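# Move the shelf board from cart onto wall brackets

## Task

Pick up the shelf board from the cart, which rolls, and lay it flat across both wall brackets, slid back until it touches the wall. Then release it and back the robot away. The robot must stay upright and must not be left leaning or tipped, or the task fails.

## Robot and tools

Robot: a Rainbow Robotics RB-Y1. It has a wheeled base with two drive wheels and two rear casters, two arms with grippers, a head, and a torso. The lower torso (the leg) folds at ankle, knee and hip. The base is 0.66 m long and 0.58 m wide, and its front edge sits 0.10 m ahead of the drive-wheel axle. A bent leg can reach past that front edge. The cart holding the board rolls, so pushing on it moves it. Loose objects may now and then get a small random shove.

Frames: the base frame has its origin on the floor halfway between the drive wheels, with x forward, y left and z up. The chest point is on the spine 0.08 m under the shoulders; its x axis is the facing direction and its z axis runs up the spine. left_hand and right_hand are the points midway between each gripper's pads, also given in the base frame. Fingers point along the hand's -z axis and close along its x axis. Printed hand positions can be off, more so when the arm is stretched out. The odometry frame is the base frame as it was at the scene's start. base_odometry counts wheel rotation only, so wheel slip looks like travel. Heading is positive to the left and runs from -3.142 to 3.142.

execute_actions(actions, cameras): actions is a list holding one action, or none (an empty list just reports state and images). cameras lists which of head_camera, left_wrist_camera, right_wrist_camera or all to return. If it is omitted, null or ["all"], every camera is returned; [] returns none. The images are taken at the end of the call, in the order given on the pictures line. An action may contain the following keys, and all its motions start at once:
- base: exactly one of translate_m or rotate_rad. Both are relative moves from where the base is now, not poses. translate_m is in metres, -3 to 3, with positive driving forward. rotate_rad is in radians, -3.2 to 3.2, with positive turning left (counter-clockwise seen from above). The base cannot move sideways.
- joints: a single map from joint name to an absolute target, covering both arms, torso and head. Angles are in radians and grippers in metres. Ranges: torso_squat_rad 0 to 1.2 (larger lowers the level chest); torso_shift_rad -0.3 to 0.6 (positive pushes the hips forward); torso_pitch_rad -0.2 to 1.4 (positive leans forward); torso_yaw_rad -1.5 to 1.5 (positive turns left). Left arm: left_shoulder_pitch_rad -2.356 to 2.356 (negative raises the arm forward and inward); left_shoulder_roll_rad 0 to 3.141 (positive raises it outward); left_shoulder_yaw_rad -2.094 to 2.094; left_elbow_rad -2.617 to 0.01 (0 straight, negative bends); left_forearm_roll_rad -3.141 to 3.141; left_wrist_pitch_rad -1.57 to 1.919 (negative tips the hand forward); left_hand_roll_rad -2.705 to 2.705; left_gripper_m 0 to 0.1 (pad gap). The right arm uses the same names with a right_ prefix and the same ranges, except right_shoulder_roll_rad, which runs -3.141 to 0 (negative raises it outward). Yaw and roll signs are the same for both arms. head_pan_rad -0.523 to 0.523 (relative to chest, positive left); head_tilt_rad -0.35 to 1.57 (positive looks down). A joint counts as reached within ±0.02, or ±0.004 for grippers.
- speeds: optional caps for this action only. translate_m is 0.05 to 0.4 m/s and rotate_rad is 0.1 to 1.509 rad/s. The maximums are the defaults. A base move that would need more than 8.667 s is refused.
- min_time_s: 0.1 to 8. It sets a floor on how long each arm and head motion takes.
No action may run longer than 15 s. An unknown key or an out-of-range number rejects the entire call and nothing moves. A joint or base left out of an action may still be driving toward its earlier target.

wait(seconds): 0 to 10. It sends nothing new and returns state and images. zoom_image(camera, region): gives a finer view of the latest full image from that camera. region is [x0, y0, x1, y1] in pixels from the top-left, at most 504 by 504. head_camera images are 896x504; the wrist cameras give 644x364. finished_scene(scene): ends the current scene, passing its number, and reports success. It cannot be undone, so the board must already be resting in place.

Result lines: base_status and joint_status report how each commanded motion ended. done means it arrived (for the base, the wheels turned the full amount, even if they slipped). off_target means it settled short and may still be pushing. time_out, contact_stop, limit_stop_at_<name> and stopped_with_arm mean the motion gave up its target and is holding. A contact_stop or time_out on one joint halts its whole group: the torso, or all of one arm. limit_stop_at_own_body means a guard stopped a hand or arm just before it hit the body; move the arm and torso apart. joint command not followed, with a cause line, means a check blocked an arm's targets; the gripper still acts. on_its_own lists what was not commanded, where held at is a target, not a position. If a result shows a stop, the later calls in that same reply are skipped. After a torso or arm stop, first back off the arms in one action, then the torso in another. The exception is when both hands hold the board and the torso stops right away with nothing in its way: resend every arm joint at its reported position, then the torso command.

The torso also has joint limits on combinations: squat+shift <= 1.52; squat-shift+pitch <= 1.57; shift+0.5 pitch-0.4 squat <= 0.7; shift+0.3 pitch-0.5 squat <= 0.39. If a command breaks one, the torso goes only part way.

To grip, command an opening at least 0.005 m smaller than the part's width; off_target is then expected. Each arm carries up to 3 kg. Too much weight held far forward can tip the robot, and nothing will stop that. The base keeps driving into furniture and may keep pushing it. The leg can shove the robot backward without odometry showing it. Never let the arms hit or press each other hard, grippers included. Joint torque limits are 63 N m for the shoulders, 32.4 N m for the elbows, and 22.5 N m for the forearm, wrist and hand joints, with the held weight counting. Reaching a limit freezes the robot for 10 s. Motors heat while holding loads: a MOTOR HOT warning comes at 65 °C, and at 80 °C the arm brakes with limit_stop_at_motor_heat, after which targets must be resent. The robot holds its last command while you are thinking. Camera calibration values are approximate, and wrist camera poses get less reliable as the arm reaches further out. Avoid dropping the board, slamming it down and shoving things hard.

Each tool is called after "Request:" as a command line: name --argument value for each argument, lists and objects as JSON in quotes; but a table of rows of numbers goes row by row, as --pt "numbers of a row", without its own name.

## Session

Request:
execute_actions --actions '[]'

Scene clock: 0.00 s.
base_odometry: x=+0.000 y=+0.000 heading=+0.000 (m, m, rad; odometry frame)
base_status: not commanded
joint_positions: torso_squat_rad=+0.350 torso_shift_rad=+0.000 torso_pitch_rad=+0.000 torso_yaw_rad=-0.001 left_shoulder_pitch_rad=-0.007 left_shoulder_roll_rad=-0.001 left_shoulder_yaw_rad=-0.032 left_elbow_rad=-0.286 left_forearm_roll_rad=+0.038 left_wrist_pitch_rad=-0.016 left_hand_roll_rad=-0.041 left_gripper_m=+0.100 right_shoulder_pitch_rad=+0.024 right_shoulder_roll_rad=-0.042 right_shoulder_yaw_rad=+0.034 right_elbow_rad=-0.150 right_forearm_roll_rad=+0.049 right_wrist_pitch_rad=-0.016 right_hand_roll_rad=+0.033 right_gripper_m=+0.099 head_pan_rad=+0.000 head_tilt_rad=+0.400
joint_status: not commanded
chest: x=-0.2280 y=+0.0001 z=+1.2475 quat_wxyz=(+1.000, +0.000, +0.000, +0.000) (m; base frame)
left_hand: x=-0.0811 y=+0.2145 z=+0.5779 quat_wxyz=(+0.988, -0.003, -0.154, -0.018) (m; base frame)
right_hand: x=-0.1688 y=-0.2498 z=+0.5655 quat_wxyz=(+0.996, -0.022, -0.071, +0.055) (m; base frame)
pictures: head_camera, left_wrist_camera, right_wrist_camera
camera_calibration (this result's frames):
head_camera: T_world_to_cam=[[0.0404993, -0.998657, -0.0322966, 0.0505514], [-0.382176, 0.0143828, -0.923978, 1.31508], [0.923202, 0.0497635, -0.38108, 0.689505], [0, 0, 0, 1]] pos_world=[-0.136009, -0.00274312, 1.47949]
left_wrist_camera: T_world_to_cam=[[0.945426, -0.0408788, 0.323264, -0.103836], [-0.232669, -0.779246, 0.581929, -0.157916], [0.228113, -0.625384, -0.74623, 0.669596], [0, 0, 0, 1]] pos_world=[-0.0913168, 0.291454, 0.625135]
right_wrist_camera: T_world_to_cam=[[-0.978394, -0.16356, -0.126464, -0.140743], [-0.206655, 0.792059, 0.574401, -0.131195], [0.0062176, 0.588125, -0.808746, 0.686884], [0, 0, 0, 1]] pos_world=[-0.169085, -0.32308, 0.613074]
Images, in order (width x height): head_camera 896x504, left_wrist_camera 644x364, right_wrist_camera 644x364.

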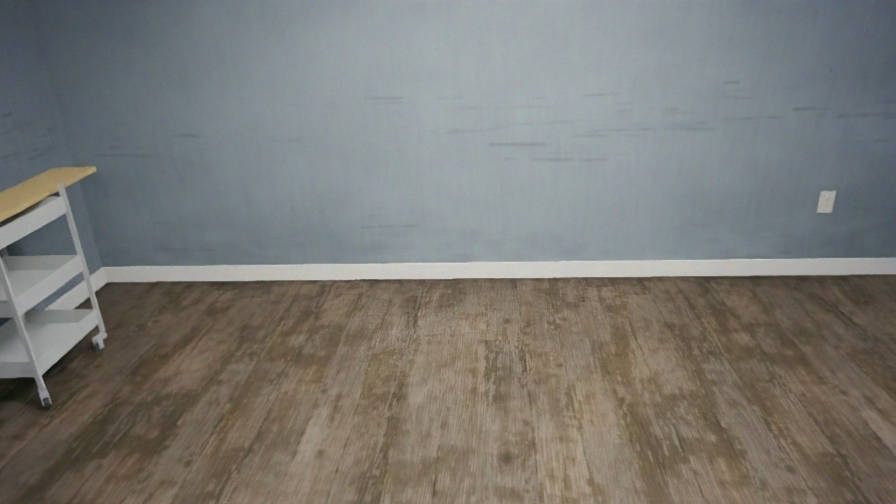

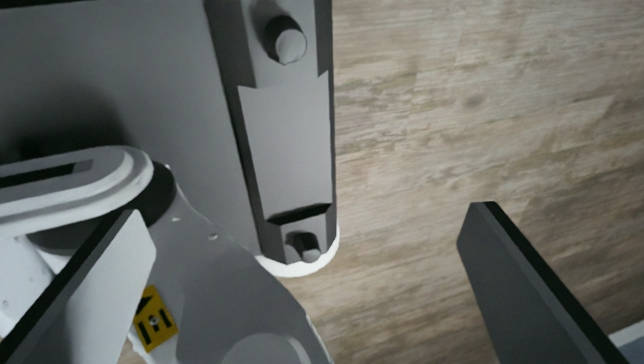

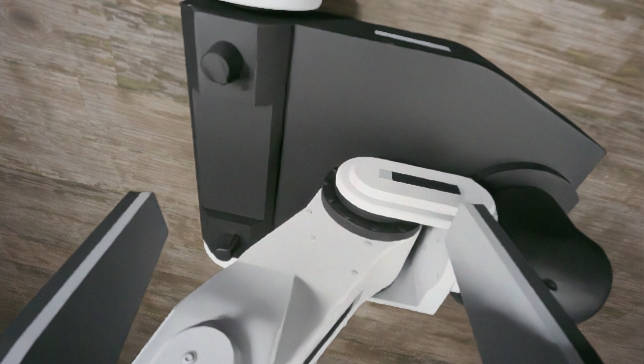

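Request:
execute_actions --actions '[{"base":{"rotate_rad":0.36},"joints":{"head_pan_rad":0.52,"torso_yaw_rad":0.2}}]' --cameras '["head_camera"]'

Scene clock: 8.43 s.
base_odometry: x=+0.000 y=+0.000 heading=+0.360 (m, m, rad; odometry frame)
base_status: done
joint_positions: torso_squat_rad=+0.350 torso_shift_rad=+0.000 torso_pitch_rad=+0.000 torso_yaw_rad=+0.200 left_shoulder_pitch_rad=-0.007 left_shoulder_roll_rad=-0.001 left_shoulder_yaw_rad=-0.032 left_elbow_rad=-0.286 left_forearm_roll_rad=+0.038 left_wrist_pitch_rad=-0.016 left_hand_roll_rad=-0.041 left_gripper_m=+0.100 right_shoulder_pitch_rad=+0.024 right_shoulder_roll_rad=-0.042 right_shoulder_yaw_rad=+0.034 right_elbow_rad=-0.150 right_forearm_roll_rad=+0.049 right_wrist_pitch_rad=-0.016 right_hand_roll_rad=+0.033 right_gripper_m=+0.099 head_pan_rad=+0.520 head_tilt_rad=+0.400
joint_status: all done
chest: x=-0.2280 y=+0.0001 z=+1.2475 quat_wxyz=(+0.995, +0.000, +0.000, +0.100) (m; base frame)
left_hand: x=-0.1269 y=+0.2395 z=+0.5780 quat_wxyz=(+0.985, +0.013, -0.153, +0.081) (m; base frame)
right_hand: x=-0.1202 y=-0.2329 z=+0.5655 quat_wxyz=(+0.985, -0.015, -0.072, +0.155) (m; base frame)
pictures: head_camera
camera_calibration (this result's frames):
head_camera: T_world_to_cam=[[0.68975, -0.723311, -0.0326513, 0.188183], [-0.296828, -0.241349, -0.923928, 1.33354], [0.660407, 0.646972, -0.381169, 0.632894], [0, 0, 0, 1]] pos_world=[-0.151933, 0.0484985, 1.47948]
Images, in order (width x height): head_camera 896x504.

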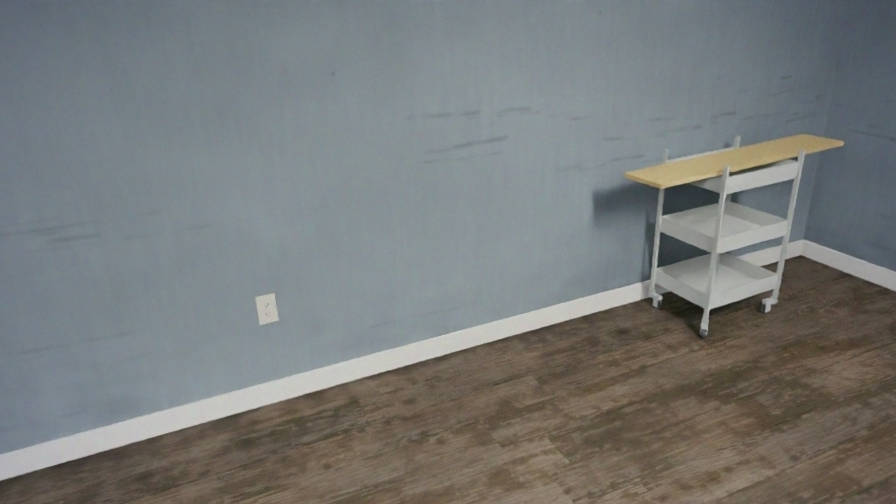

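Request:
execute_actions --actions '[{"base":{"translate_m":2.43},"joints":{"head_pan_rad":-0.52,"torso_yaw_rad":-1.5,"head_tilt_rad":0.2,"left_shoulder_roll_rad":0.3,"right_shoulder_roll_rad":-0.15,"left_gripper_m":0.07,"right_gripper_m":0.07}}]' --cameras '["head_camera"]'

Scene clock: 36.13 s.
base_odometry: x=+2.274 y=+0.856 heading=+0.360 (m, m, rad; odometry frame)
base_status: done
joint_positions: torso_squat_rad=+0.350 torso_shift_rad=+0.000 torso_pitch_rad=+0.000 torso_yaw_rad=-1.500 left_shoulder_pitch_rad=-0.007 left_shoulder_roll_rad=+0.300 left_shoulder_yaw_rad=-0.032 left_elbow_rad=-0.286 left_forearm_roll_rad=+0.038 left_wrist_pitch_rad=-0.016 left_hand_roll_rad=-0.041 left_gripper_m=+0.070 right_shoulder_pitch_rad=+0.024 right_shoulder_roll_rad=-0.150 right_shoulder_yaw_rad=+0.034 right_elbow_rad=-0.150 right_forearm_roll_rad=+0.049 right_wrist_pitch_rad=-0.016 right_hand_roll_rad=+0.033 right_gripper_m=+0.070 head_pan_rad=-0.520 head_tilt_rad=+0.200
joint_status: all done
chest: x=-0.2280 y=+0.0001 z=+1.2475 quat_wxyz=(+0.732, +0.000, +0.000, -0.682) (m; base frame)
left_hand: x=+0.2185 y=-0.1162 z=+0.6102 quat_wxyz=(+0.688, +0.004, -0.209, -0.695) (m; base frame)
right_hand: x=-0.5547 y=-0.0825 z=+0.5732 quat_wxyz=(+0.768, -0.101, +0.002, -0.633) (m; base frame)
pictures: head_camera
camera_calibration (this result's frames):
head_camera: T_world_to_cam=[[-0.920031, 0.391139, -0.0235131, -0.170404], [0.0955219, 0.16568, -0.981542, 1.50237], [-0.380024, -0.905296, -0.189793, 0.116724], [0, 0, 0, 1]] pos_world=[-0.255929, -0.0765914, 1.49279]
Images, in order (width x height): head_camera 896x504.

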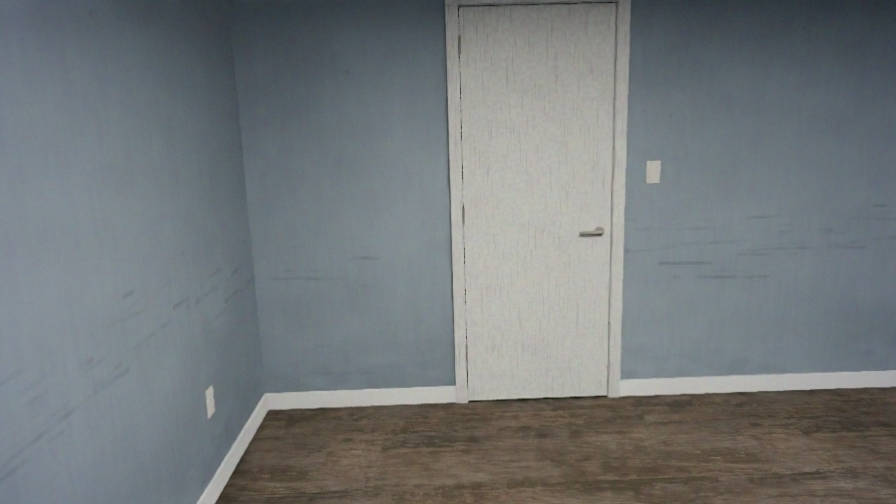

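Request:
execute_actions --actions '[{"base":{"rotate_rad":1.275},"joints":{"head_pan_rad":0.52,"torso_yaw_rad":0.5,"head_tilt_rad":0.3}}]' --cameras '["head_camera"]'

Scene clock: 48.03 s.
base_odometry: x=+2.274 y=+0.856 heading=+1.634 (m, m, rad; odometry frame)
base_status: done
joint_positions: torso_squat_rad=+0.350 torso_shift_rad=+0.000 torso_pitch_rad=+0.000 torso_yaw_rad=+0.500 left_shoulder_pitch_rad=-0.007 left_shoulder_roll_rad=+0.300 left_shoulder_yaw_rad=-0.032 left_elbow_rad=-0.286 left_forearm_roll_rad=+0.038 left_wrist_pitch_rad=-0.016 left_hand_roll_rad=-0.041 left_gripper_m=+0.070 right_shoulder_pitch_rad=+0.024 right_shoulder_roll_rad=-0.150 right_shoulder_yaw_rad=+0.034 right_elbow_rad=-0.150 right_forearm_roll_rad=+0.049 right_wrist_pitch_rad=-0.016 right_hand_roll_rad=+0.033 right_gripper_m=+0.070 head_pan_rad=+0.520 head_tilt_rad=+0.300
joint_status: all done
chest: x=-0.2280 y=+0.0001 z=+1.2475 quat_wxyz=(+0.969, +0.000, +0.000, +0.247) (m; base frame)
left_hand: x=-0.3089 y=+0.4543 z=+0.6102 quat_wxyz=(+0.957, +0.178, -0.109, +0.203) (m; base frame)
right_hand: x=-0.0173 y=-0.2628 z=+0.5731 quat_wxyz=(+0.947, -0.057, -0.084, +0.304) (m; base frame)
pictures: head_camera
camera_calibration (this result's frames):
head_camera: T_world_to_cam=[[0.874295, -0.484556, -0.0285164, 0.224159], [-0.163336, -0.23837, -0.957341, 1.41056], [0.457088, 0.841656, -0.287551, 0.450354], [0, 0, 0, 1]] pos_world=[-0.171439, 0.065809, 1.48628]
Images, in order (width x height): head_camera 896x504.

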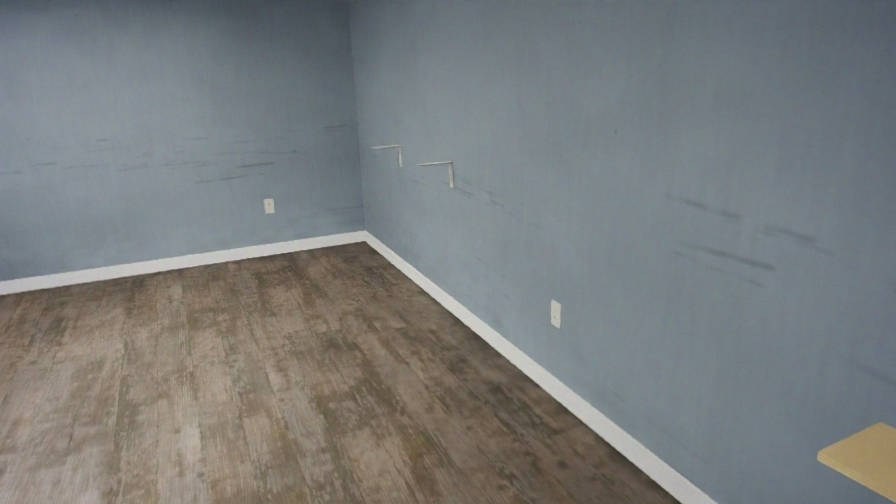

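Request:
zoom_image --camera "head_camera" --region '[340, 120, 500, 280]'

Region (340, 120, 500, 280) of head_camera's 896x504 image, scaled by 3.150, with more detail than that image has.

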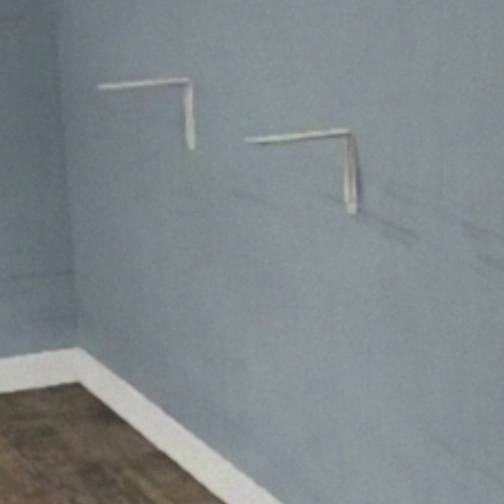

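Request:
execute_actions --actions '[{"joints":{"torso_yaw_rad":0,"torso_squat_rad":0.7,"head_pan_rad":0,"head_tilt_rad":0.55,"left_shoulder_pitch_rad":-0.3845,"left_shoulder_roll_rad":0.766,"left_shoulder_yaw_rad":-0.1625,"left_elbow_rad":-0.621,"left_forearm_roll_rad":0,"left_wrist_pitch_rad":-0.6,"left_hand_roll_rad":0.795,"right_shoulder_pitch_rad":-0.3845,"right_shoulder_roll_rad":-0.766,"right_shoulder_yaw_rad":0.1625,"right_elbow_rad":-0.621,"right_forearm_roll_rad":0,"right_wrist_pitch_rad":-0.6,"right_hand_roll_rad":-0.795},"min_time_s":1.2}]' --cameras '["head_camera"]'

Scene clock: 86.80 s.
base_odometry: x=+2.274 y=+0.856 heading=+1.634 (m, m, rad; odometry frame)
base_status: not commanded
joint_positions: torso_squat_rad=+0.700 torso_shift_rad=+0.000 torso_pitch_rad=+0.000 torso_yaw_rad=+0.000 left_shoulder_pitch_rad=-0.385 left_shoulder_roll_rad=+0.766 left_shoulder_yaw_rad=-0.162 left_elbow_rad=-0.621 left_forearm_roll_rad=+0.000 left_wrist_pitch_rad=-0.600 left_hand_roll_rad=+0.795 left_gripper_m=+0.070 right_shoulder_pitch_rad=-0.385 right_shoulder_roll_rad=-0.766 right_shoulder_yaw_rad=+0.162 right_elbow_rad=-0.621 right_forearm_roll_rad=+0.000 right_wrist_pitch_rad=-0.600 right_hand_roll_rad=-0.795 right_gripper_m=+0.070 head_pan_rad=+0.000 head_tilt_rad=+0.550
joint_status: all done
chest: x=-0.2281 y=+0.0001 z=+1.1253 quat_wxyz=(+1.000, +0.000, +0.000, +0.000) (m; base frame)
left_hand: x=+0.3203 y=+0.5187 z=+0.9122 quat_wxyz=(+0.707, +0.000, -0.707, +0.000) (m; base frame)
right_hand: x=+0.3201 y=-0.5189 z=+0.9123 quat_wxyz=(+0.707, +0.000, -0.707, +0.000) (m; base frame)
pictures: head_camera
camera_calibration (this result's frames):
head_camera: T_world_to_cam=[[0.0361908, -0.998615, -0.0381994, 0.0535252], [-0.516256, 0.0140467, -0.856319, 1.0848], [0.85567, 0.0507116, -0.515032, 0.806644], [0, 0, 0, 1]] pos_world=[-0.132125, -0.00269298, 1.34643]
Images, in order (width x height): head_camera 896x504.

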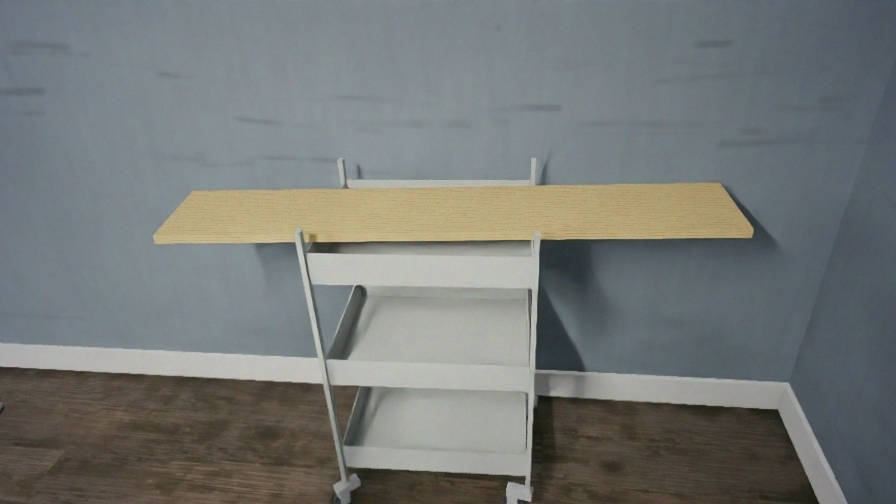

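Request:
execute_actions --actions '[{"base":{"rotate_rad":0.16},"joints":{"torso_yaw_rad":-0.167,"torso_squat_rad":1.027}}]' --cameras '[]'

Request:
execute_actions --actions '[{"base":{"translate_m":0.56},"joints":{"head_tilt_rad":0.7,"head_pan_rad":-0.45}}]'

Scene clock: 98.53 s.
base_odometry: x=+2.274 y=+0.855 heading=+1.794 (m, m, rad; odometry frame)
base_status: done
joint_positions: torso_squat_rad=+1.027 torso_shift_rad=+0.000 torso_pitch_rad=+0.000 torso_yaw_rad=-0.167 left_shoulder_pitch_rad=-0.385 left_shoulder_roll_rad=+0.766 left_shoulder_yaw_rad=-0.162 left_elbow_rad=-0.621 left_forearm_roll_rad=+0.000 left_wrist_pitch_rad=-0.600 left_hand_roll_rad=+0.795 left_gripper_m=+0.070 right_shoulder_pitch_rad=-0.385 right_shoulder_roll_rad=-0.766 right_shoulder_yaw_rad=+0.162 right_elbow_rad=-0.621 right_forearm_roll_rad=+0.000 right_wrist_pitch_rad=-0.600 right_hand_roll_rad=-0.795 right_gripper_m=+0.070 head_pan_rad=+0.000 head_tilt_rad=+0.550
joint_status: all done
chest: x=-0.2281 y=+0.0001 z=+0.9521 quat_wxyz=(+0.997, +0.000, +0.000, -0.083) (m; base frame)
left_hand: x=+0.3988 y=+0.4205 z=+0.7390 quat_wxyz=(+0.704, -0.059, -0.705, -0.059) (m; base frame)
right_hand: x=+0.2263 y=-0.6027 z=+0.7391 quat_wxyz=(+0.705, -0.059, -0.705, -0.059) (m; base frame)
pictures: none
No camera images: the call's "cameras" was empty. Leave "cameras" out to get every camera's image.

Scene clock: 101.40 s.
base_odometry: x=+2.150 y=+1.402 heading=+1.794 (m, m, rad; odometry frame)
base_status: done
joint_positions: torso_squat_rad=+1.027 torso_shift_rad=+0.000 torso_pitch_rad=+0.000 torso_yaw_rad=-0.167 left_shoulder_pitch_rad=-0.385 left_shoulder_roll_rad=+0.766 left_shoulder_yaw_rad=-0.162 left_elbow_rad=-0.621 left_forearm_roll_rad=+0.000 left_wrist_pitch_rad=-0.600 left_hand_roll_rad=+0.795 left_gripper_m=+0.070 right_shoulder_pitch_rad=-0.385 right_shoulder_roll_rad=-0.766 right_shoulder_yaw_rad=+0.162 right_elbow_rad=-0.621 right_forearm_roll_rad=+0.000 right_wrist_pitch_rad=-0.600 right_hand_roll_rad=-0.795 right_gripper_m=+0.070 head_pan_rad=-0.450 head_tilt_rad=+0.700
joint_status: all done
chest: x=-0.2279 y=+0.0001 z=+0.9521 quat_wxyz=(+0.997, +0.000, +0.000, -0.083) (m; base frame)
left_hand: x=+0.3989 y=+0.4205 z=+0.7388 quat_wxyz=(+0.705, -0.059, -0.705, -0.059) (m; base frame)
right_hand: x=+0.2263 y=-0.6027 z=+0.7390 quat_wxyz=(+0.705, -0.059, -0.705, -0.059) (m; base frame)
pictures: head_camera, left_wrist_camera, right_wrist_camera
camera_calibration (this result's frames):
head_camera: T_world_to_cam=[[-0.55323, -0.831916, -0.043039, -0.0721054], [-0.512653, 0.380731, -0.769565, 0.838564], [0.6566, -0.403683, -0.637116, 0.815741], [0, 0, 0, 1]] pos_world=[-0.145614, -0.0499526, 1.16195]
left_wrist_camera: T_world_to_cam=[[-0.0214516, -0.00163693, 0.999769, -0.731849], [-0.738965, -0.67353, -0.0169584, 0.62064], [0.673402, -0.739158, 0.0132387, 0.118124], [0, 0, 0, 1]] pos_world=[0.363387, 0.504134, 0.740641]
right_wrist_camera: T_world_to_cam=[[-0.0174538, -0.0493638, -0.998628, 0.705914], [-0.48859, 0.871829, -0.0345565, 0.692315], [0.872339, 0.487317, -0.0393354, 0.2069], [0, 0, 0, 1]] pos_world=[0.170091, -0.669559, 0.737008]
Images, in order (width x height): head_camera 896x504, left_wrist_camera 644x364, right_wrist_camera 644x364.

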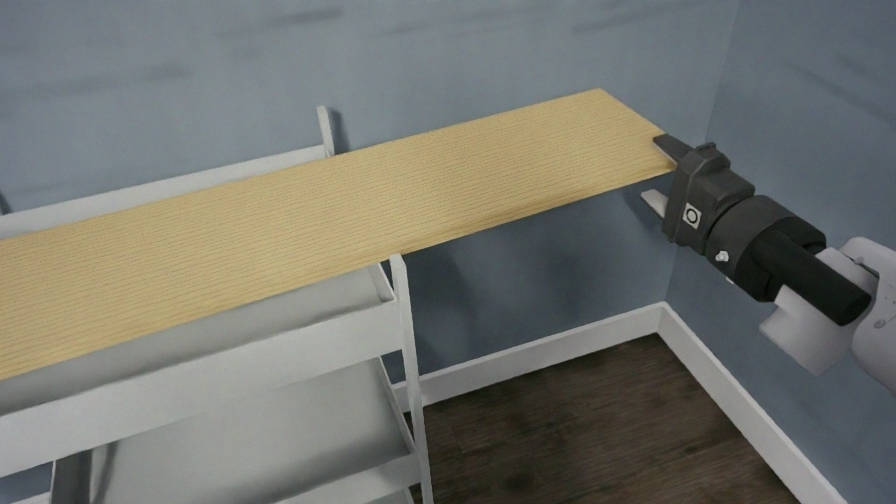

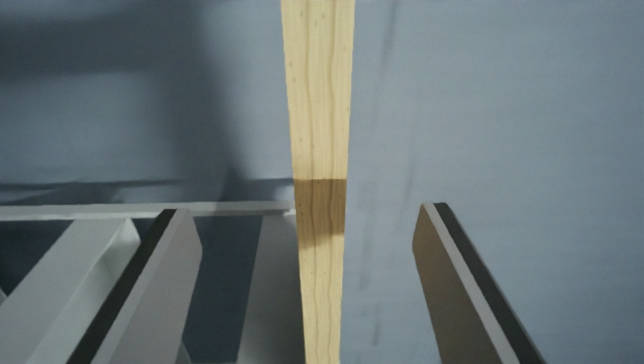

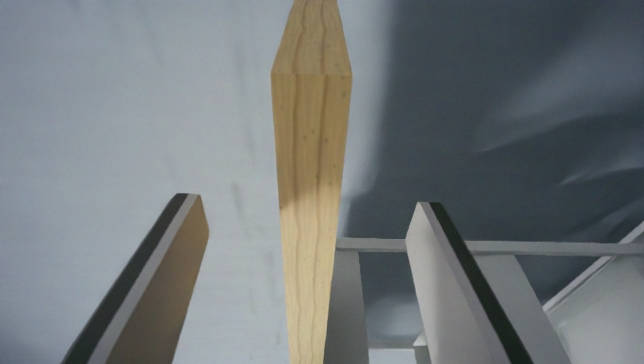

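Request:
execute_actions --actions '[{"base":{"translate_m":0.063},"joints":{"torso_yaw_rad":-0.187,"left_gripper_m":0.045,"right_gripper_m":0.045}}]'

Scene clock: 108.70 s.
base_odometry: x=+2.136 y=+1.463 heading=+1.794 (m, m, rad; odometry frame)
base_status: done
joint_positions: torso_squat_rad=+1.027 torso_shift_rad=+0.000 torso_pitch_rad=+0.000 torso_yaw_rad=-0.187 left_shoulder_pitch_rad=-0.385 left_shoulder_roll_rad=+0.766 left_shoulder_yaw_rad=-0.162 left_elbow_rad=-0.621 left_forearm_roll_rad=+0.000 left_wrist_pitch_rad=-0.600 left_hand_roll_rad=+0.795 left_gripper_m=+0.045 right_shoulder_pitch_rad=-0.384 right_shoulder_roll_rad=-0.766 right_shoulder_yaw_rad=+0.162 right_elbow_rad=-0.621 right_forearm_roll_rad=+0.000 right_wrist_pitch_rad=-0.600 right_hand_roll_rad=-0.795 right_gripper_m=+0.045 head_pan_rad=-0.450 head_tilt_rad=+0.700
joint_status: all done
chest: x=-0.2279 y=+0.0001 z=+0.9521 quat_wxyz=(+0.996, +0.000, +0.000, -0.093) (m; base frame)
left_hand: x=+0.4072 y=+0.4078 z=+0.7387 quat_wxyz=(+0.704, -0.066, -0.704, -0.066) (m; base frame)
right_hand: x=+0.2141 y=-0.6117 z=+0.7390 quat_wxyz=(+0.704, -0.066, -0.704, -0.066) (m; base frame)
pictures: head_camera, left_wrist_camera, right_wrist_camera
camera_calibration (this result's frames):
head_camera: T_world_to_cam=[[-0.569833, -0.820635, -0.0429932, -0.0759176], [-0.504958, 0.390949, -0.76953, 0.840304], [0.648311, -0.416794, -0.637162, 0.813881], [0, 0, 0, 1]] pos_world=[-0.146591, -0.0515957, 1.16195]
left_wrist_camera: T_world_to_cam=[[-0.0213956, -0.00122689, 0.99977, -0.731837], [-0.752352, -0.658544, -0.0169089, 0.617561], [0.658414, -0.752541, 0.0131669, 0.114762], [0, 0, 0, 1]] pos_world=[0.373404, 0.492157, 0.7406]
right_wrist_camera: T_world_to_cam=[[-0.0186102, -0.0490109, -0.998625, 0.705653], [-0.470947, 0.881487, -0.0344855, 0.696289], [0.881965, 0.469658, -0.0394862, 0.209204], [0, 0, 0, 1]] pos_world=[0.156537, -0.677439, 0.736955]
Images, in order (width x height): head_camera 896x504, left_wrist_camera 644x364, right_wrist_camera 644x364.

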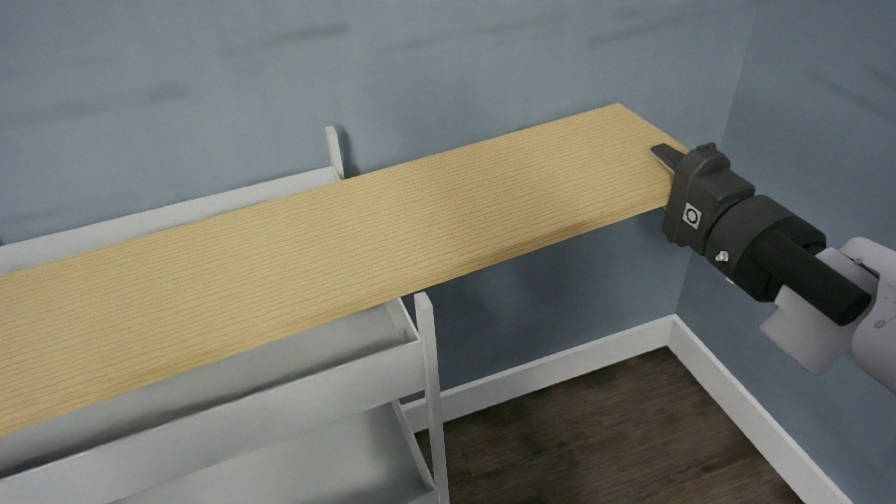

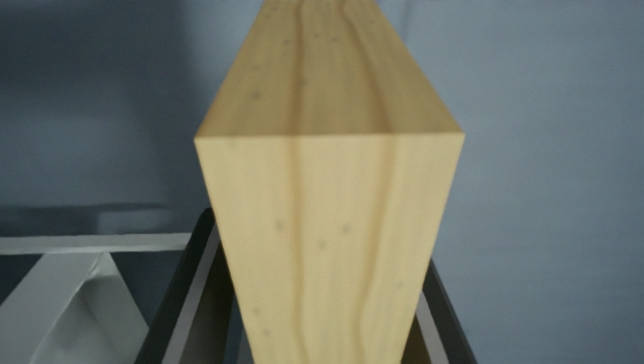

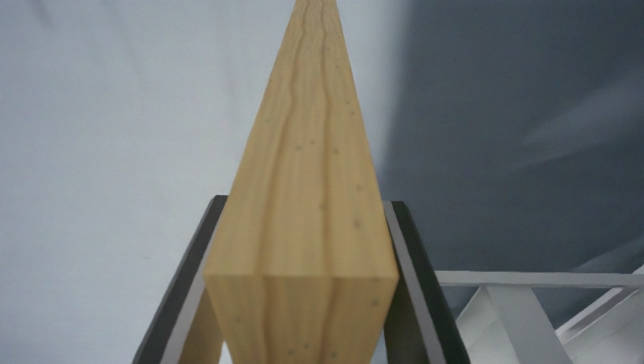

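Request:
execute_actions --actions '[{"joints":{"left_gripper_m":0.0,"right_gripper_m":0.0}}]' --cameras '[]'

Request:
execute_actions --actions '[{"joints":{"torso_squat_rad":0.87}}]'

Scene clock: 114.97 s.
base_odometry: x=+2.136 y=+1.463 heading=+1.794 (m, m, rad; odometry frame)
base_status: not commanded
joint_positions: torso_squat_rad=+1.027 torso_shift_rad=+0.000 torso_pitch_rad=+0.000 torso_yaw_rad=-0.187 left_shoulder_pitch_rad=-0.387 left_shoulder_roll_rad=+0.768 left_shoulder_yaw_rad=-0.161 left_elbow_rad=-0.622 left_forearm_roll_rad=+0.001 left_wrist_pitch_rad=-0.601 left_hand_roll_rad=+0.795 left_gripper_m=+0.018 right_shoulder_pitch_rad=-0.385 right_shoulder_roll_rad=-0.766 right_shoulder_yaw_rad=+0.162 right_elbow_rad=-0.621 right_forearm_roll_rad=+0.000 right_wrist_pitch_rad=-0.600 right_hand_roll_rad=-0.795 right_gripper_m=+0.017 head_pan_rad=-0.450 head_tilt_rad=+0.700
joint_status: left_gripper_m off_target (ended at +0.018, target +0.000); right_gripper_m off_target (ended at +0.017, target +0.000)
chest: x=-0.2282 y=+0.0000 z=+0.9521 quat_wxyz=(+0.996, +0.000, +0.000, -0.093) (m; base frame)
left_hand: x=+0.4079 y=+0.4078 z=+0.7414 quat_wxyz=(+0.702, -0.066, -0.706, -0.066) (m; base frame)
right_hand: x=+0.2140 y=-0.6118 z=+0.7392 quat_wxyz=(+0.704, -0.066, -0.704, -0.066) (m; base frame)
pictures: none
No camera images: the call's "cameras" was empty. Leave "cameras" out to get every camera's image.

Scene clock: 116.27 s.
base_odometry: x=+2.136 y=+1.463 heading=+1.794 (m, m, rad; odometry frame)
base_status: not commanded
joint_positions: torso_squat_rad=+0.870 torso_shift_rad=+0.000 torso_pitch_rad=+0.001 torso_yaw_rad=-0.187 left_shoulder_pitch_rad=-0.384 left_shoulder_roll_rad=+0.766 left_shoulder_yaw_rad=-0.163 left_elbow_rad=-0.620 left_forearm_roll_rad=+0.000 left_wrist_pitch_rad=-0.600 left_hand_roll_rad=+0.795 left_gripper_m=+0.018 right_shoulder_pitch_rad=-0.383 right_shoulder_roll_rad=-0.766 right_shoulder_yaw_rad=+0.163 right_elbow_rad=-0.620 right_forearm_roll_rad=+0.001 right_wrist_pitch_rad=-0.599 right_hand_roll_rad=-0.795 right_gripper_m=+0.017 head_pan_rad=-0.450 head_tilt_rad=+0.700
joint_status: all done
chest: x=-0.2275 y=+0.0000 z=+1.0414 quat_wxyz=(+0.996, +0.000, +0.001, -0.093) (m; base frame)
left_hand: x=+0.4069 y=+0.4081 z=+0.8264 quat_wxyz=(+0.705, -0.066, -0.703, -0.065) (m; base frame)
right_hand: x=+0.2134 y=-0.6119 z=+0.8258 quat_wxyz=(+0.706, -0.066, -0.702, -0.066) (m; base frame)
pictures: head_camera, left_wrist_camera, right_wrist_camera
camera_calibration (this result's frames):
head_camera: T_world_to_cam=[[-0.569852, -0.820641, -0.0426261, -0.0723012], [-0.505603, 0.391037, -0.769061, 0.908547], [0.647792, -0.4167, -0.637752, 0.870992], [0, 0, 0, 1]] pos_world=[-0.146058, -0.0516672, 1.25112]
left_wrist_camera: T_world_to_cam=[[-0.0183753, -0.00115527, 0.99983, -0.82078], [-0.751799, -0.659231, -0.0145786, 0.617141], [0.659136, -0.75194, 0.011245, 0.115067], [0, 0, 0, 1]] pos_world=[0.373039, 0.492414, 0.828344]
right_wrist_camera: T_world_to_cam=[[-0.0236991, -0.048414, -0.998546, 0.793732], [-0.470184, 0.882002, -0.0316042, 0.696848], [0.88225, 0.468752, -0.0436662, 0.216152], [0, 0, 0, 1]] pos_world=[0.155758, -0.677516, 0.82404]
Images, in order (width x height): head_camera 896x504, left_wrist_camera 644x364, right_wrist_camera 644x364.

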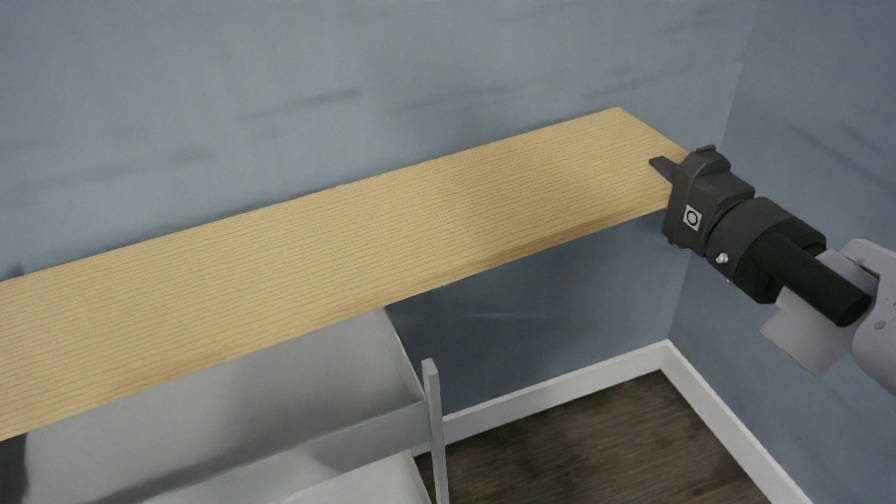

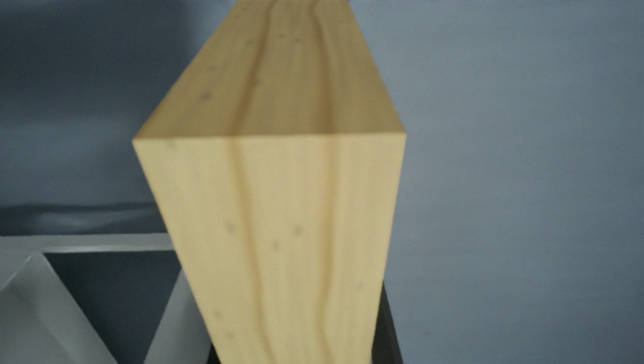

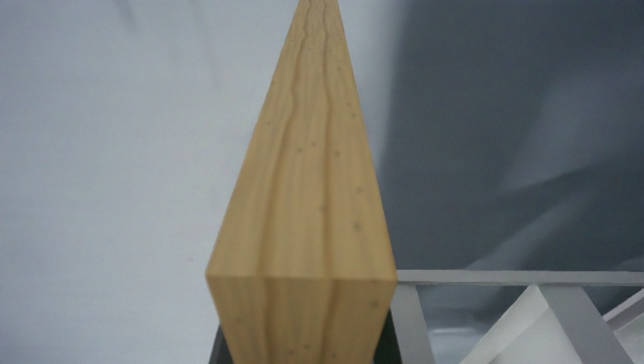

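Request:
execute_actions --actions '[{"base":{"translate_m":-0.3},"joints":{"torso_squat_rad":0.45,"head_tilt_rad":0.35,"head_pan_rad":-0.52}}]' --cameras '[]'

Request:
execute_actions --actions '[{"base":{"rotate_rad":1.345},"joints":{"torso_yaw_rad":0}}]' --cameras '["head_camera"]'

Request:
execute_actions --actions '[{"base":{"translate_m":2.6}}]' --cameras '["head_camera"]'

Scene clock: 137.03 s.
base_odometry: x=+2.203 y=+1.170 heading=+1.795 (m, m, rad; odometry frame)
base_status: done
joint_positions: torso_squat_rad=+0.450 torso_shift_rad=+0.000 torso_pitch_rad=+0.001 torso_yaw_rad=-0.187 left_shoulder_pitch_rad=-0.383 left_shoulder_roll_rad=+0.766 left_shoulder_yaw_rad=-0.163 left_elbow_rad=-0.620 left_forearm_roll_rad=+0.000 left_wrist_pitch_rad=-0.600 left_hand_roll_rad=+0.795 left_gripper_m=+0.018 right_shoulder_pitch_rad=-0.383 right_shoulder_roll_rad=-0.765 right_shoulder_yaw_rad=+0.163 right_elbow_rad=-0.620 right_forearm_roll_rad=+0.001 right_wrist_pitch_rad=-0.599 right_hand_roll_rad=-0.795 right_gripper_m=+0.017 head_pan_rad=-0.520 head_tilt_rad=+0.350
joint_status: all done
chest: x=-0.2275 y=+0.0000 z=+1.2203 quat_wxyz=(+0.996, +0.000, +0.001, -0.093) (m; base frame)
left_hand: x=+0.4068 y=+0.4081 z=+1.0051 quat_wxyz=(+0.705, -0.066, -0.703, -0.065) (m; base frame)
right_hand: x=+0.2134 y=-0.6119 z=+1.0045 quat_wxyz=(+0.706, -0.066, -0.702, -0.066) (m; base frame)
pictures: none
No camera images: the call's "cameras" was empty. Leave "cameras" out to get every camera's image.

Scene clock: 140.67 s.
base_odometry: x=+2.203 y=+1.170 heading=+3.139 (m, m, rad; odometry frame)
base_status: done
joint_positions: torso_squat_rad=+0.450 torso_shift_rad=+0.000 torso_pitch_rad=+0.001 torso_yaw_rad=+0.000 left_shoulder_pitch_rad=-0.383 left_shoulder_roll_rad=+0.766 left_shoulder_yaw_rad=-0.163 left_elbow_rad=-0.620 left_forearm_roll_rad=+0.000 left_wrist_pitch_rad=-0.600 left_hand_roll_rad=+0.795 left_gripper_m=+0.018 right_shoulder_pitch_rad=-0.382 right_shoulder_roll_rad=-0.765 right_shoulder_yaw_rad=+0.164 right_elbow_rad=-0.620 right_forearm_roll_rad=+0.001 right_wrist_pitch_rad=-0.599 right_hand_roll_rad=-0.795 right_gripper_m=+0.017 head_pan_rad=-0.520 head_tilt_rad=+0.350
joint_status: all done
chest: x=-0.2275 y=+0.0001 z=+1.2203 quat_wxyz=(+1.000, +0.000, +0.001, +0.000) (m; base frame)
left_hand: x=+0.3199 y=+0.5190 z=+1.0051 quat_wxyz=(+0.708, +0.000, -0.706, +0.001) (m; base frame)
right_hand: x=+0.3194 y=-0.5191 z=+1.0043 quat_wxyz=(+0.709, -0.001, -0.705, +0.000) (m; base frame)
pictures: head_camera
camera_calibration (this result's frames):
head_camera: T_world_to_cam=[[-0.458731, -0.888079, -0.0296765, -0.0565869], [-0.285461, 0.178916, -0.941542, 1.33491], [0.841474, -0.423443, -0.335586, 0.597142], [0, 0, 0, 1]] pos_world=[-0.147373, -0.0362342, 1.45559]
Images, in order (width x height): head_camera 896x504.

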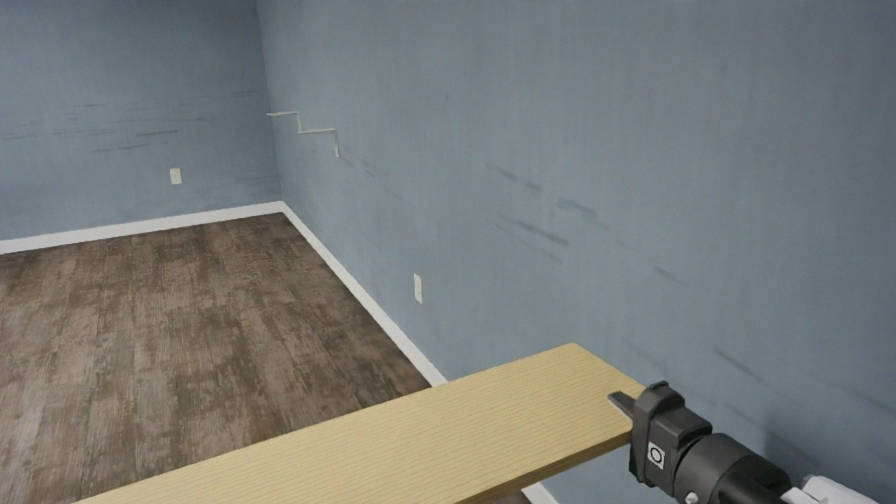

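Scene clock: 148.70 s.
base_odometry: x=-0.397 y=+1.176 heading=+3.140 (m, m, rad; odometry frame)
base_status: done
joint_positions: torso_squat_rad=+0.450 torso_shift_rad=+0.000 torso_pitch_rad=+0.001 torso_yaw_rad=+0.000 left_shoulder_pitch_rad=-0.383 left_shoulder_roll_rad=+0.766 left_shoulder_yaw_rad=-0.163 left_elbow_rad=-0.620 left_forearm_roll_rad=+0.000 left_wrist_pitch_rad=-0.600 left_hand_roll_rad=+0.795 left_gripper_m=+0.018 right_shoulder_pitch_rad=-0.382 right_shoulder_roll_rad=-0.765 right_shoulder_yaw_rad=+0.164 right_elbow_rad=-0.620 right_forearm_roll_rad=+0.001 right_wrist_pitch_rad=-0.599 right_hand_roll_rad=-0.795 right_gripper_m=+0.017 head_pan_rad=-0.520 head_tilt_rad=+0.350
joint_status: not commanded
chest: x=-0.2275 y=+0.0001 z=+1.2203 quat_wxyz=(+1.000, +0.000, +0.001, +0.000) (m; base frame)
left_hand: x=+0.3199 y=+0.5190 z=+1.0051 quat_wxyz=(+0.708, +0.000, -0.706, +0.001) (m; base frame)
right_hand: x=+0.3194 y=-0.5191 z=+1.0044 quat_wxyz=(+0.709, -0.001, -0.705, +0.000) (m; base frame)
pictures: head_camera
camera_calibration (this result's frames):
head_camera: T_world_to_cam=[[-0.458731, -0.888079, -0.0296916, -0.0565715], [-0.28543, 0.178916, -0.941551, 1.33492], [0.841484, -0.423444, -0.335559, 0.597115], [0, 0, 0, 1]] pos_world=[-0.147387, -0.0362345, 1.45559]
Images, in order (width x height): head_camera 896x504.

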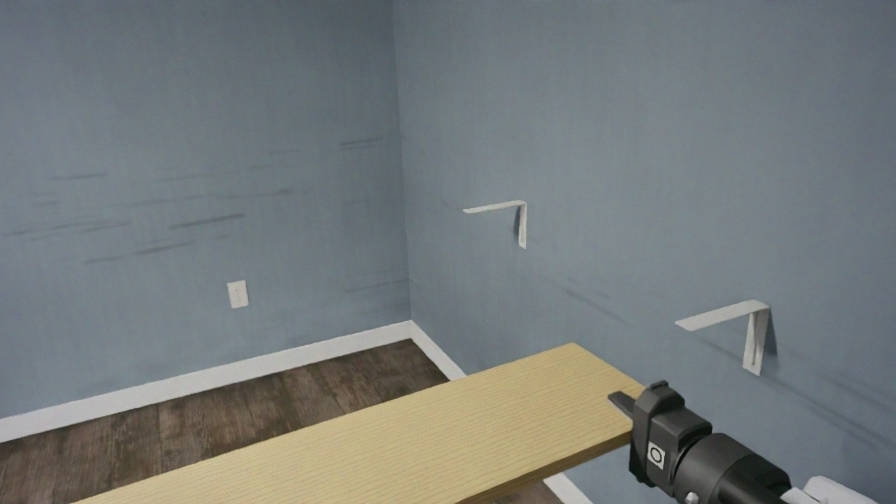

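Request:
execute_actions --actions '[{"base":{"translate_m":1.02},"joints":{"head_pan_rad":0,"head_tilt_rad":0.5}}]' --cameras '[]'

Request:
execute_actions --actions '[{"base":{"rotate_rad":-1.603}}]'

Scene clock: 168.43 s.
base_odometry: x=-1.417 y=+1.178 heading=+3.140 (m, m, rad; odometry frame)
base_status: done
joint_positions: torso_squat_rad=+0.450 torso_shift_rad=+0.000 torso_pitch_rad=+0.001 torso_yaw_rad=+0.000 left_shoulder_pitch_rad=-0.383 left_shoulder_roll_rad=+0.766 left_shoulder_yaw_rad=-0.163 left_elbow_rad=-0.620 left_forearm_roll_rad=+0.000 left_wrist_pitch_rad=-0.600 left_hand_roll_rad=+0.795 left_gripper_m=+0.018 right_shoulder_pitch_rad=-0.382 right_shoulder_roll_rad=-0.765 right_shoulder_yaw_rad=+0.164 right_elbow_rad=-0.620 right_forearm_roll_rad=+0.001 right_wrist_pitch_rad=-0.599 right_hand_roll_rad=-0.795 right_gripper_m=+0.017 head_pan_rad=+0.000 head_tilt_rad=+0.500
joint_status: all done
chest: x=-0.2275 y=+0.0001 z=+1.2203 quat_wxyz=(+1.000, +0.000, +0.001, +0.000) (m; base frame)
left_hand: x=+0.3199 y=+0.5190 z=+1.0051 quat_wxyz=(+0.708, +0.000, -0.706, +0.001) (m; base frame)
right_hand: x=+0.3194 y=-0.5191 z=+1.0043 quat_wxyz=(+0.709, -0.001, -0.705, +0.000) (m; base frame)
pictures: none
No camera images: the call's "cameras" was empty. Leave "cameras" out to get every camera's image.

Scene clock: 172.37 s.
base_odometry: x=-1.417 y=+1.178 heading=+1.537 (m, m, rad; odometry frame)
base_status: done
joint_positions: torso_squat_rad=+0.450 torso_shift_rad=+0.000 torso_pitch_rad=+0.001 torso_yaw_rad=+0.000 left_shoulder_pitch_rad=-0.383 left_shoulder_roll_rad=+0.766 left_shoulder_yaw_rad=-0.163 left_elbow_rad=-0.620 left_forearm_roll_rad=+0.000 left_wrist_pitch_rad=-0.600 left_hand_roll_rad=+0.795 left_gripper_m=+0.018 right_shoulder_pitch_rad=-0.382 right_shoulder_roll_rad=-0.765 right_shoulder_yaw_rad=+0.164 right_elbow_rad=-0.620 right_forearm_roll_rad=+0.001 right_wrist_pitch_rad=-0.599 right_hand_roll_rad=-0.795 right_gripper_m=+0.017 head_pan_rad=+0.000 head_tilt_rad=+0.500
joint_status: not commanded
chest: x=-0.2275 y=+0.0001 z=+1.2203 quat_wxyz=(+1.000, +0.000, +0.001, +0.000) (m; base frame)
left_hand: x=+0.3199 y=+0.5190 z=+1.0051 quat_wxyz=(+0.708, +0.000, -0.706, +0.001) (m; base frame)
right_hand: x=+0.3194 y=-0.5191 z=+1.0044 quat_wxyz=(+0.709, -0.001, -0.705, +0.000) (m; base frame)
pictures: head_camera, left_wrist_camera, right_wrist_camera
camera_calibration (this result's frames):
head_camera: T_world_to_cam=[[0.0380469, -0.998613, -0.0363833, 0.0549359], [-0.473788, 0.0140298, -0.880527, 1.20961], [0.879816, 0.0507393, -0.472598, 0.799553], [0, 0, 0, 1]] pos_world=[-0.132451, -0.00267952, 1.44496]
left_wrist_camera: T_world_to_cam=[[-0.0174138, -0.00463667, 0.999838, -0.999454], [-0.616103, -0.787535, -0.0143826, 0.650446], [0.787473, -0.616253, 0.0108573, 0.142735], [0, 0, 0, 1]] pos_world=[0.270937, 0.595576, 1.0071]
right_wrist_camera: T_world_to_cam=[[-0.0148061, -0.051838, -0.998546, 0.974425], [-0.625951, 0.779239, -0.0311717, 0.666489], [0.779722, 0.624579, -0.0439855, 0.20094], [0, 0, 0, 1]] pos_world=[0.274939, -0.594345, 1.00262]
Images, in order (width x height): head_camera 896x504, left_wrist_camera 644x364, right_wrist_camera 644x364.

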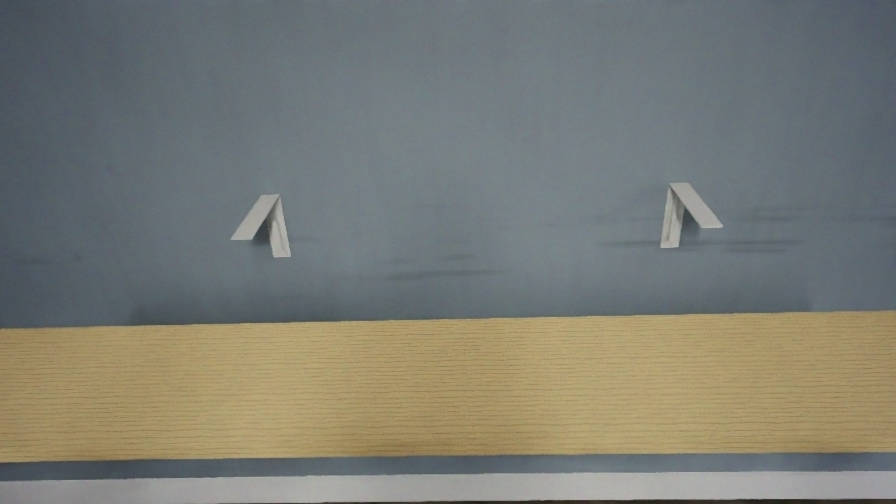

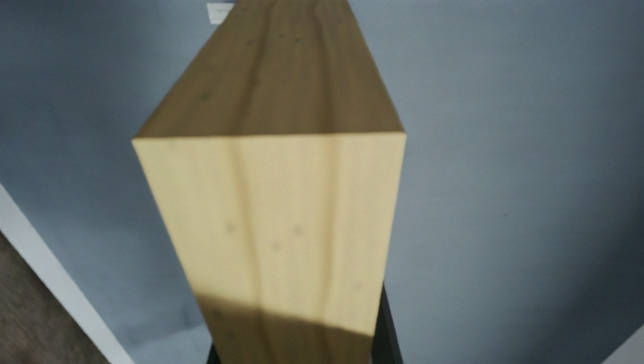

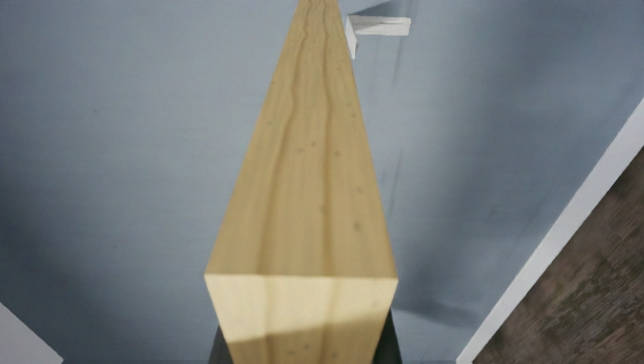

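Request:
execute_actions --actions '[{"base":{"translate_m":0.55},"joints":{"torso_yaw_rad":0.008,"head_tilt_rad":0.7,"head_pan_rad":0.5}}]'

Scene clock: 183.87 s.
base_odometry: x=-1.399 y=+1.727 heading=+1.537 (m, m, rad; odometry frame)
base_status: done
joint_positions: torso_squat_rad=+0.450 torso_shift_rad=+0.000 torso_pitch_rad=+0.001 torso_yaw_rad=+0.008 left_shoulder_pitch_rad=-0.383 left_shoulder_roll_rad=+0.765 left_shoulder_yaw_rad=-0.163 left_elbow_rad=-0.620 left_forearm_roll_rad=+0.000 left_wrist_pitch_rad=-0.600 left_hand_roll_rad=+0.795 left_gripper_m=+0.018 right_shoulder_pitch_rad=-0.382 right_shoulder_roll_rad=-0.765 right_shoulder_yaw_rad=+0.164 right_elbow_rad=-0.620 right_forearm_roll_rad=+0.001 right_wrist_pitch_rad=-0.599 right_hand_roll_rad=-0.795 right_gripper_m=+0.017 head_pan_rad=+0.500 head_tilt_rad=+0.700
joint_status: all done
chest: x=-0.2275 y=+0.0001 z=+1.2203 quat_wxyz=(+1.000, +0.000, +0.001, +0.004) (m; base frame)
left_hand: x=+0.3157 y=+0.5234 z=+1.0050 quat_wxyz=(+0.708, +0.003, -0.706, +0.003) (m; base frame)
right_hand: x=+0.3235 y=-0.5147 z=+1.0043 quat_wxyz=(+0.709, +0.002, -0.705, +0.003) (m; base frame)
pictures: head_camera, left_wrist_camera, right_wrist_camera
camera_calibration (this result's frames):
head_camera: T_world_to_cam=[[0.511984, -0.857875, -0.0438499, 0.162974], [-0.565615, -0.298262, -0.768843, 1.03223], [0.646493, 0.418437, -0.637932, 0.986356], [0, 0, 0, 1]] pos_world=[-0.137265, 0.0349599, 1.43]
left_wrist_camera: T_world_to_cam=[[-0.0173048, -0.00474425, 0.999839, -0.999438], [-0.609753, -0.792462, -0.0143136, 0.651813], [0.792403, -0.609902, 0.0108206, 0.143905], [0, 0, 0, 1]] pos_world=[0.266119, 0.599564, 1.00705]
right_wrist_camera: T_world_to_cam=[[-0.0145219, -0.0519482, -0.998544, 0.974494], [-0.632203, 0.774179, -0.0310817, 0.664933], [0.774667, 0.630831, -0.0440844, 0.199908], [0, 0, 0, 1]] pos_world=[0.279662, -0.590262, 1.00256]
Images, in order (width x height): head_camera 896x504, left_wrist_camera 644x364, right_wrist_camera 644x364.

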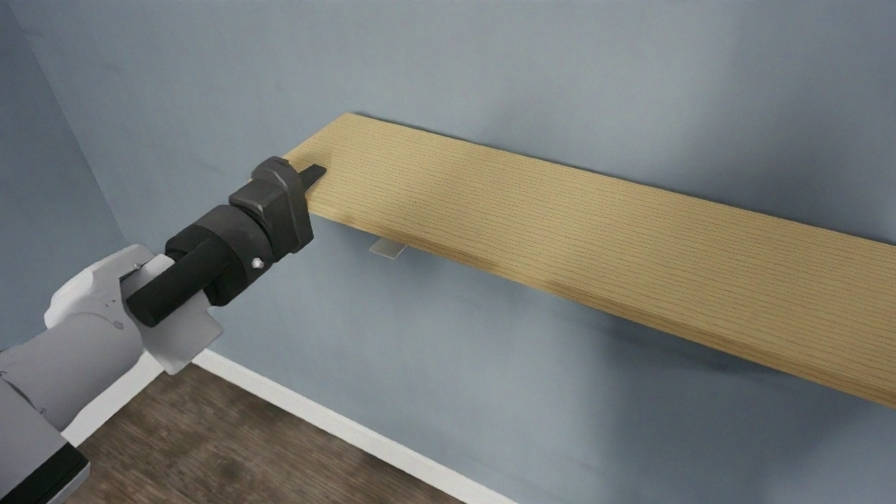

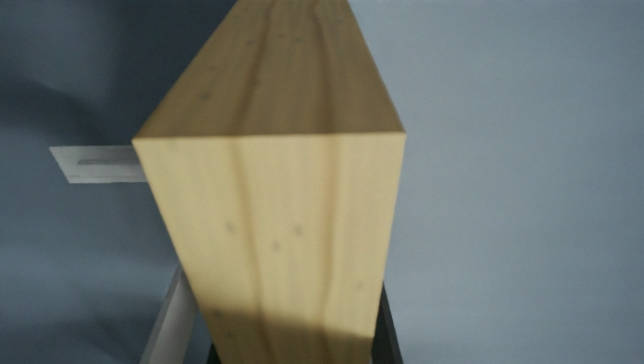

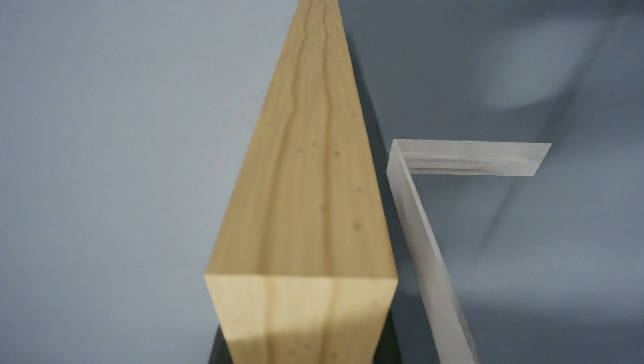

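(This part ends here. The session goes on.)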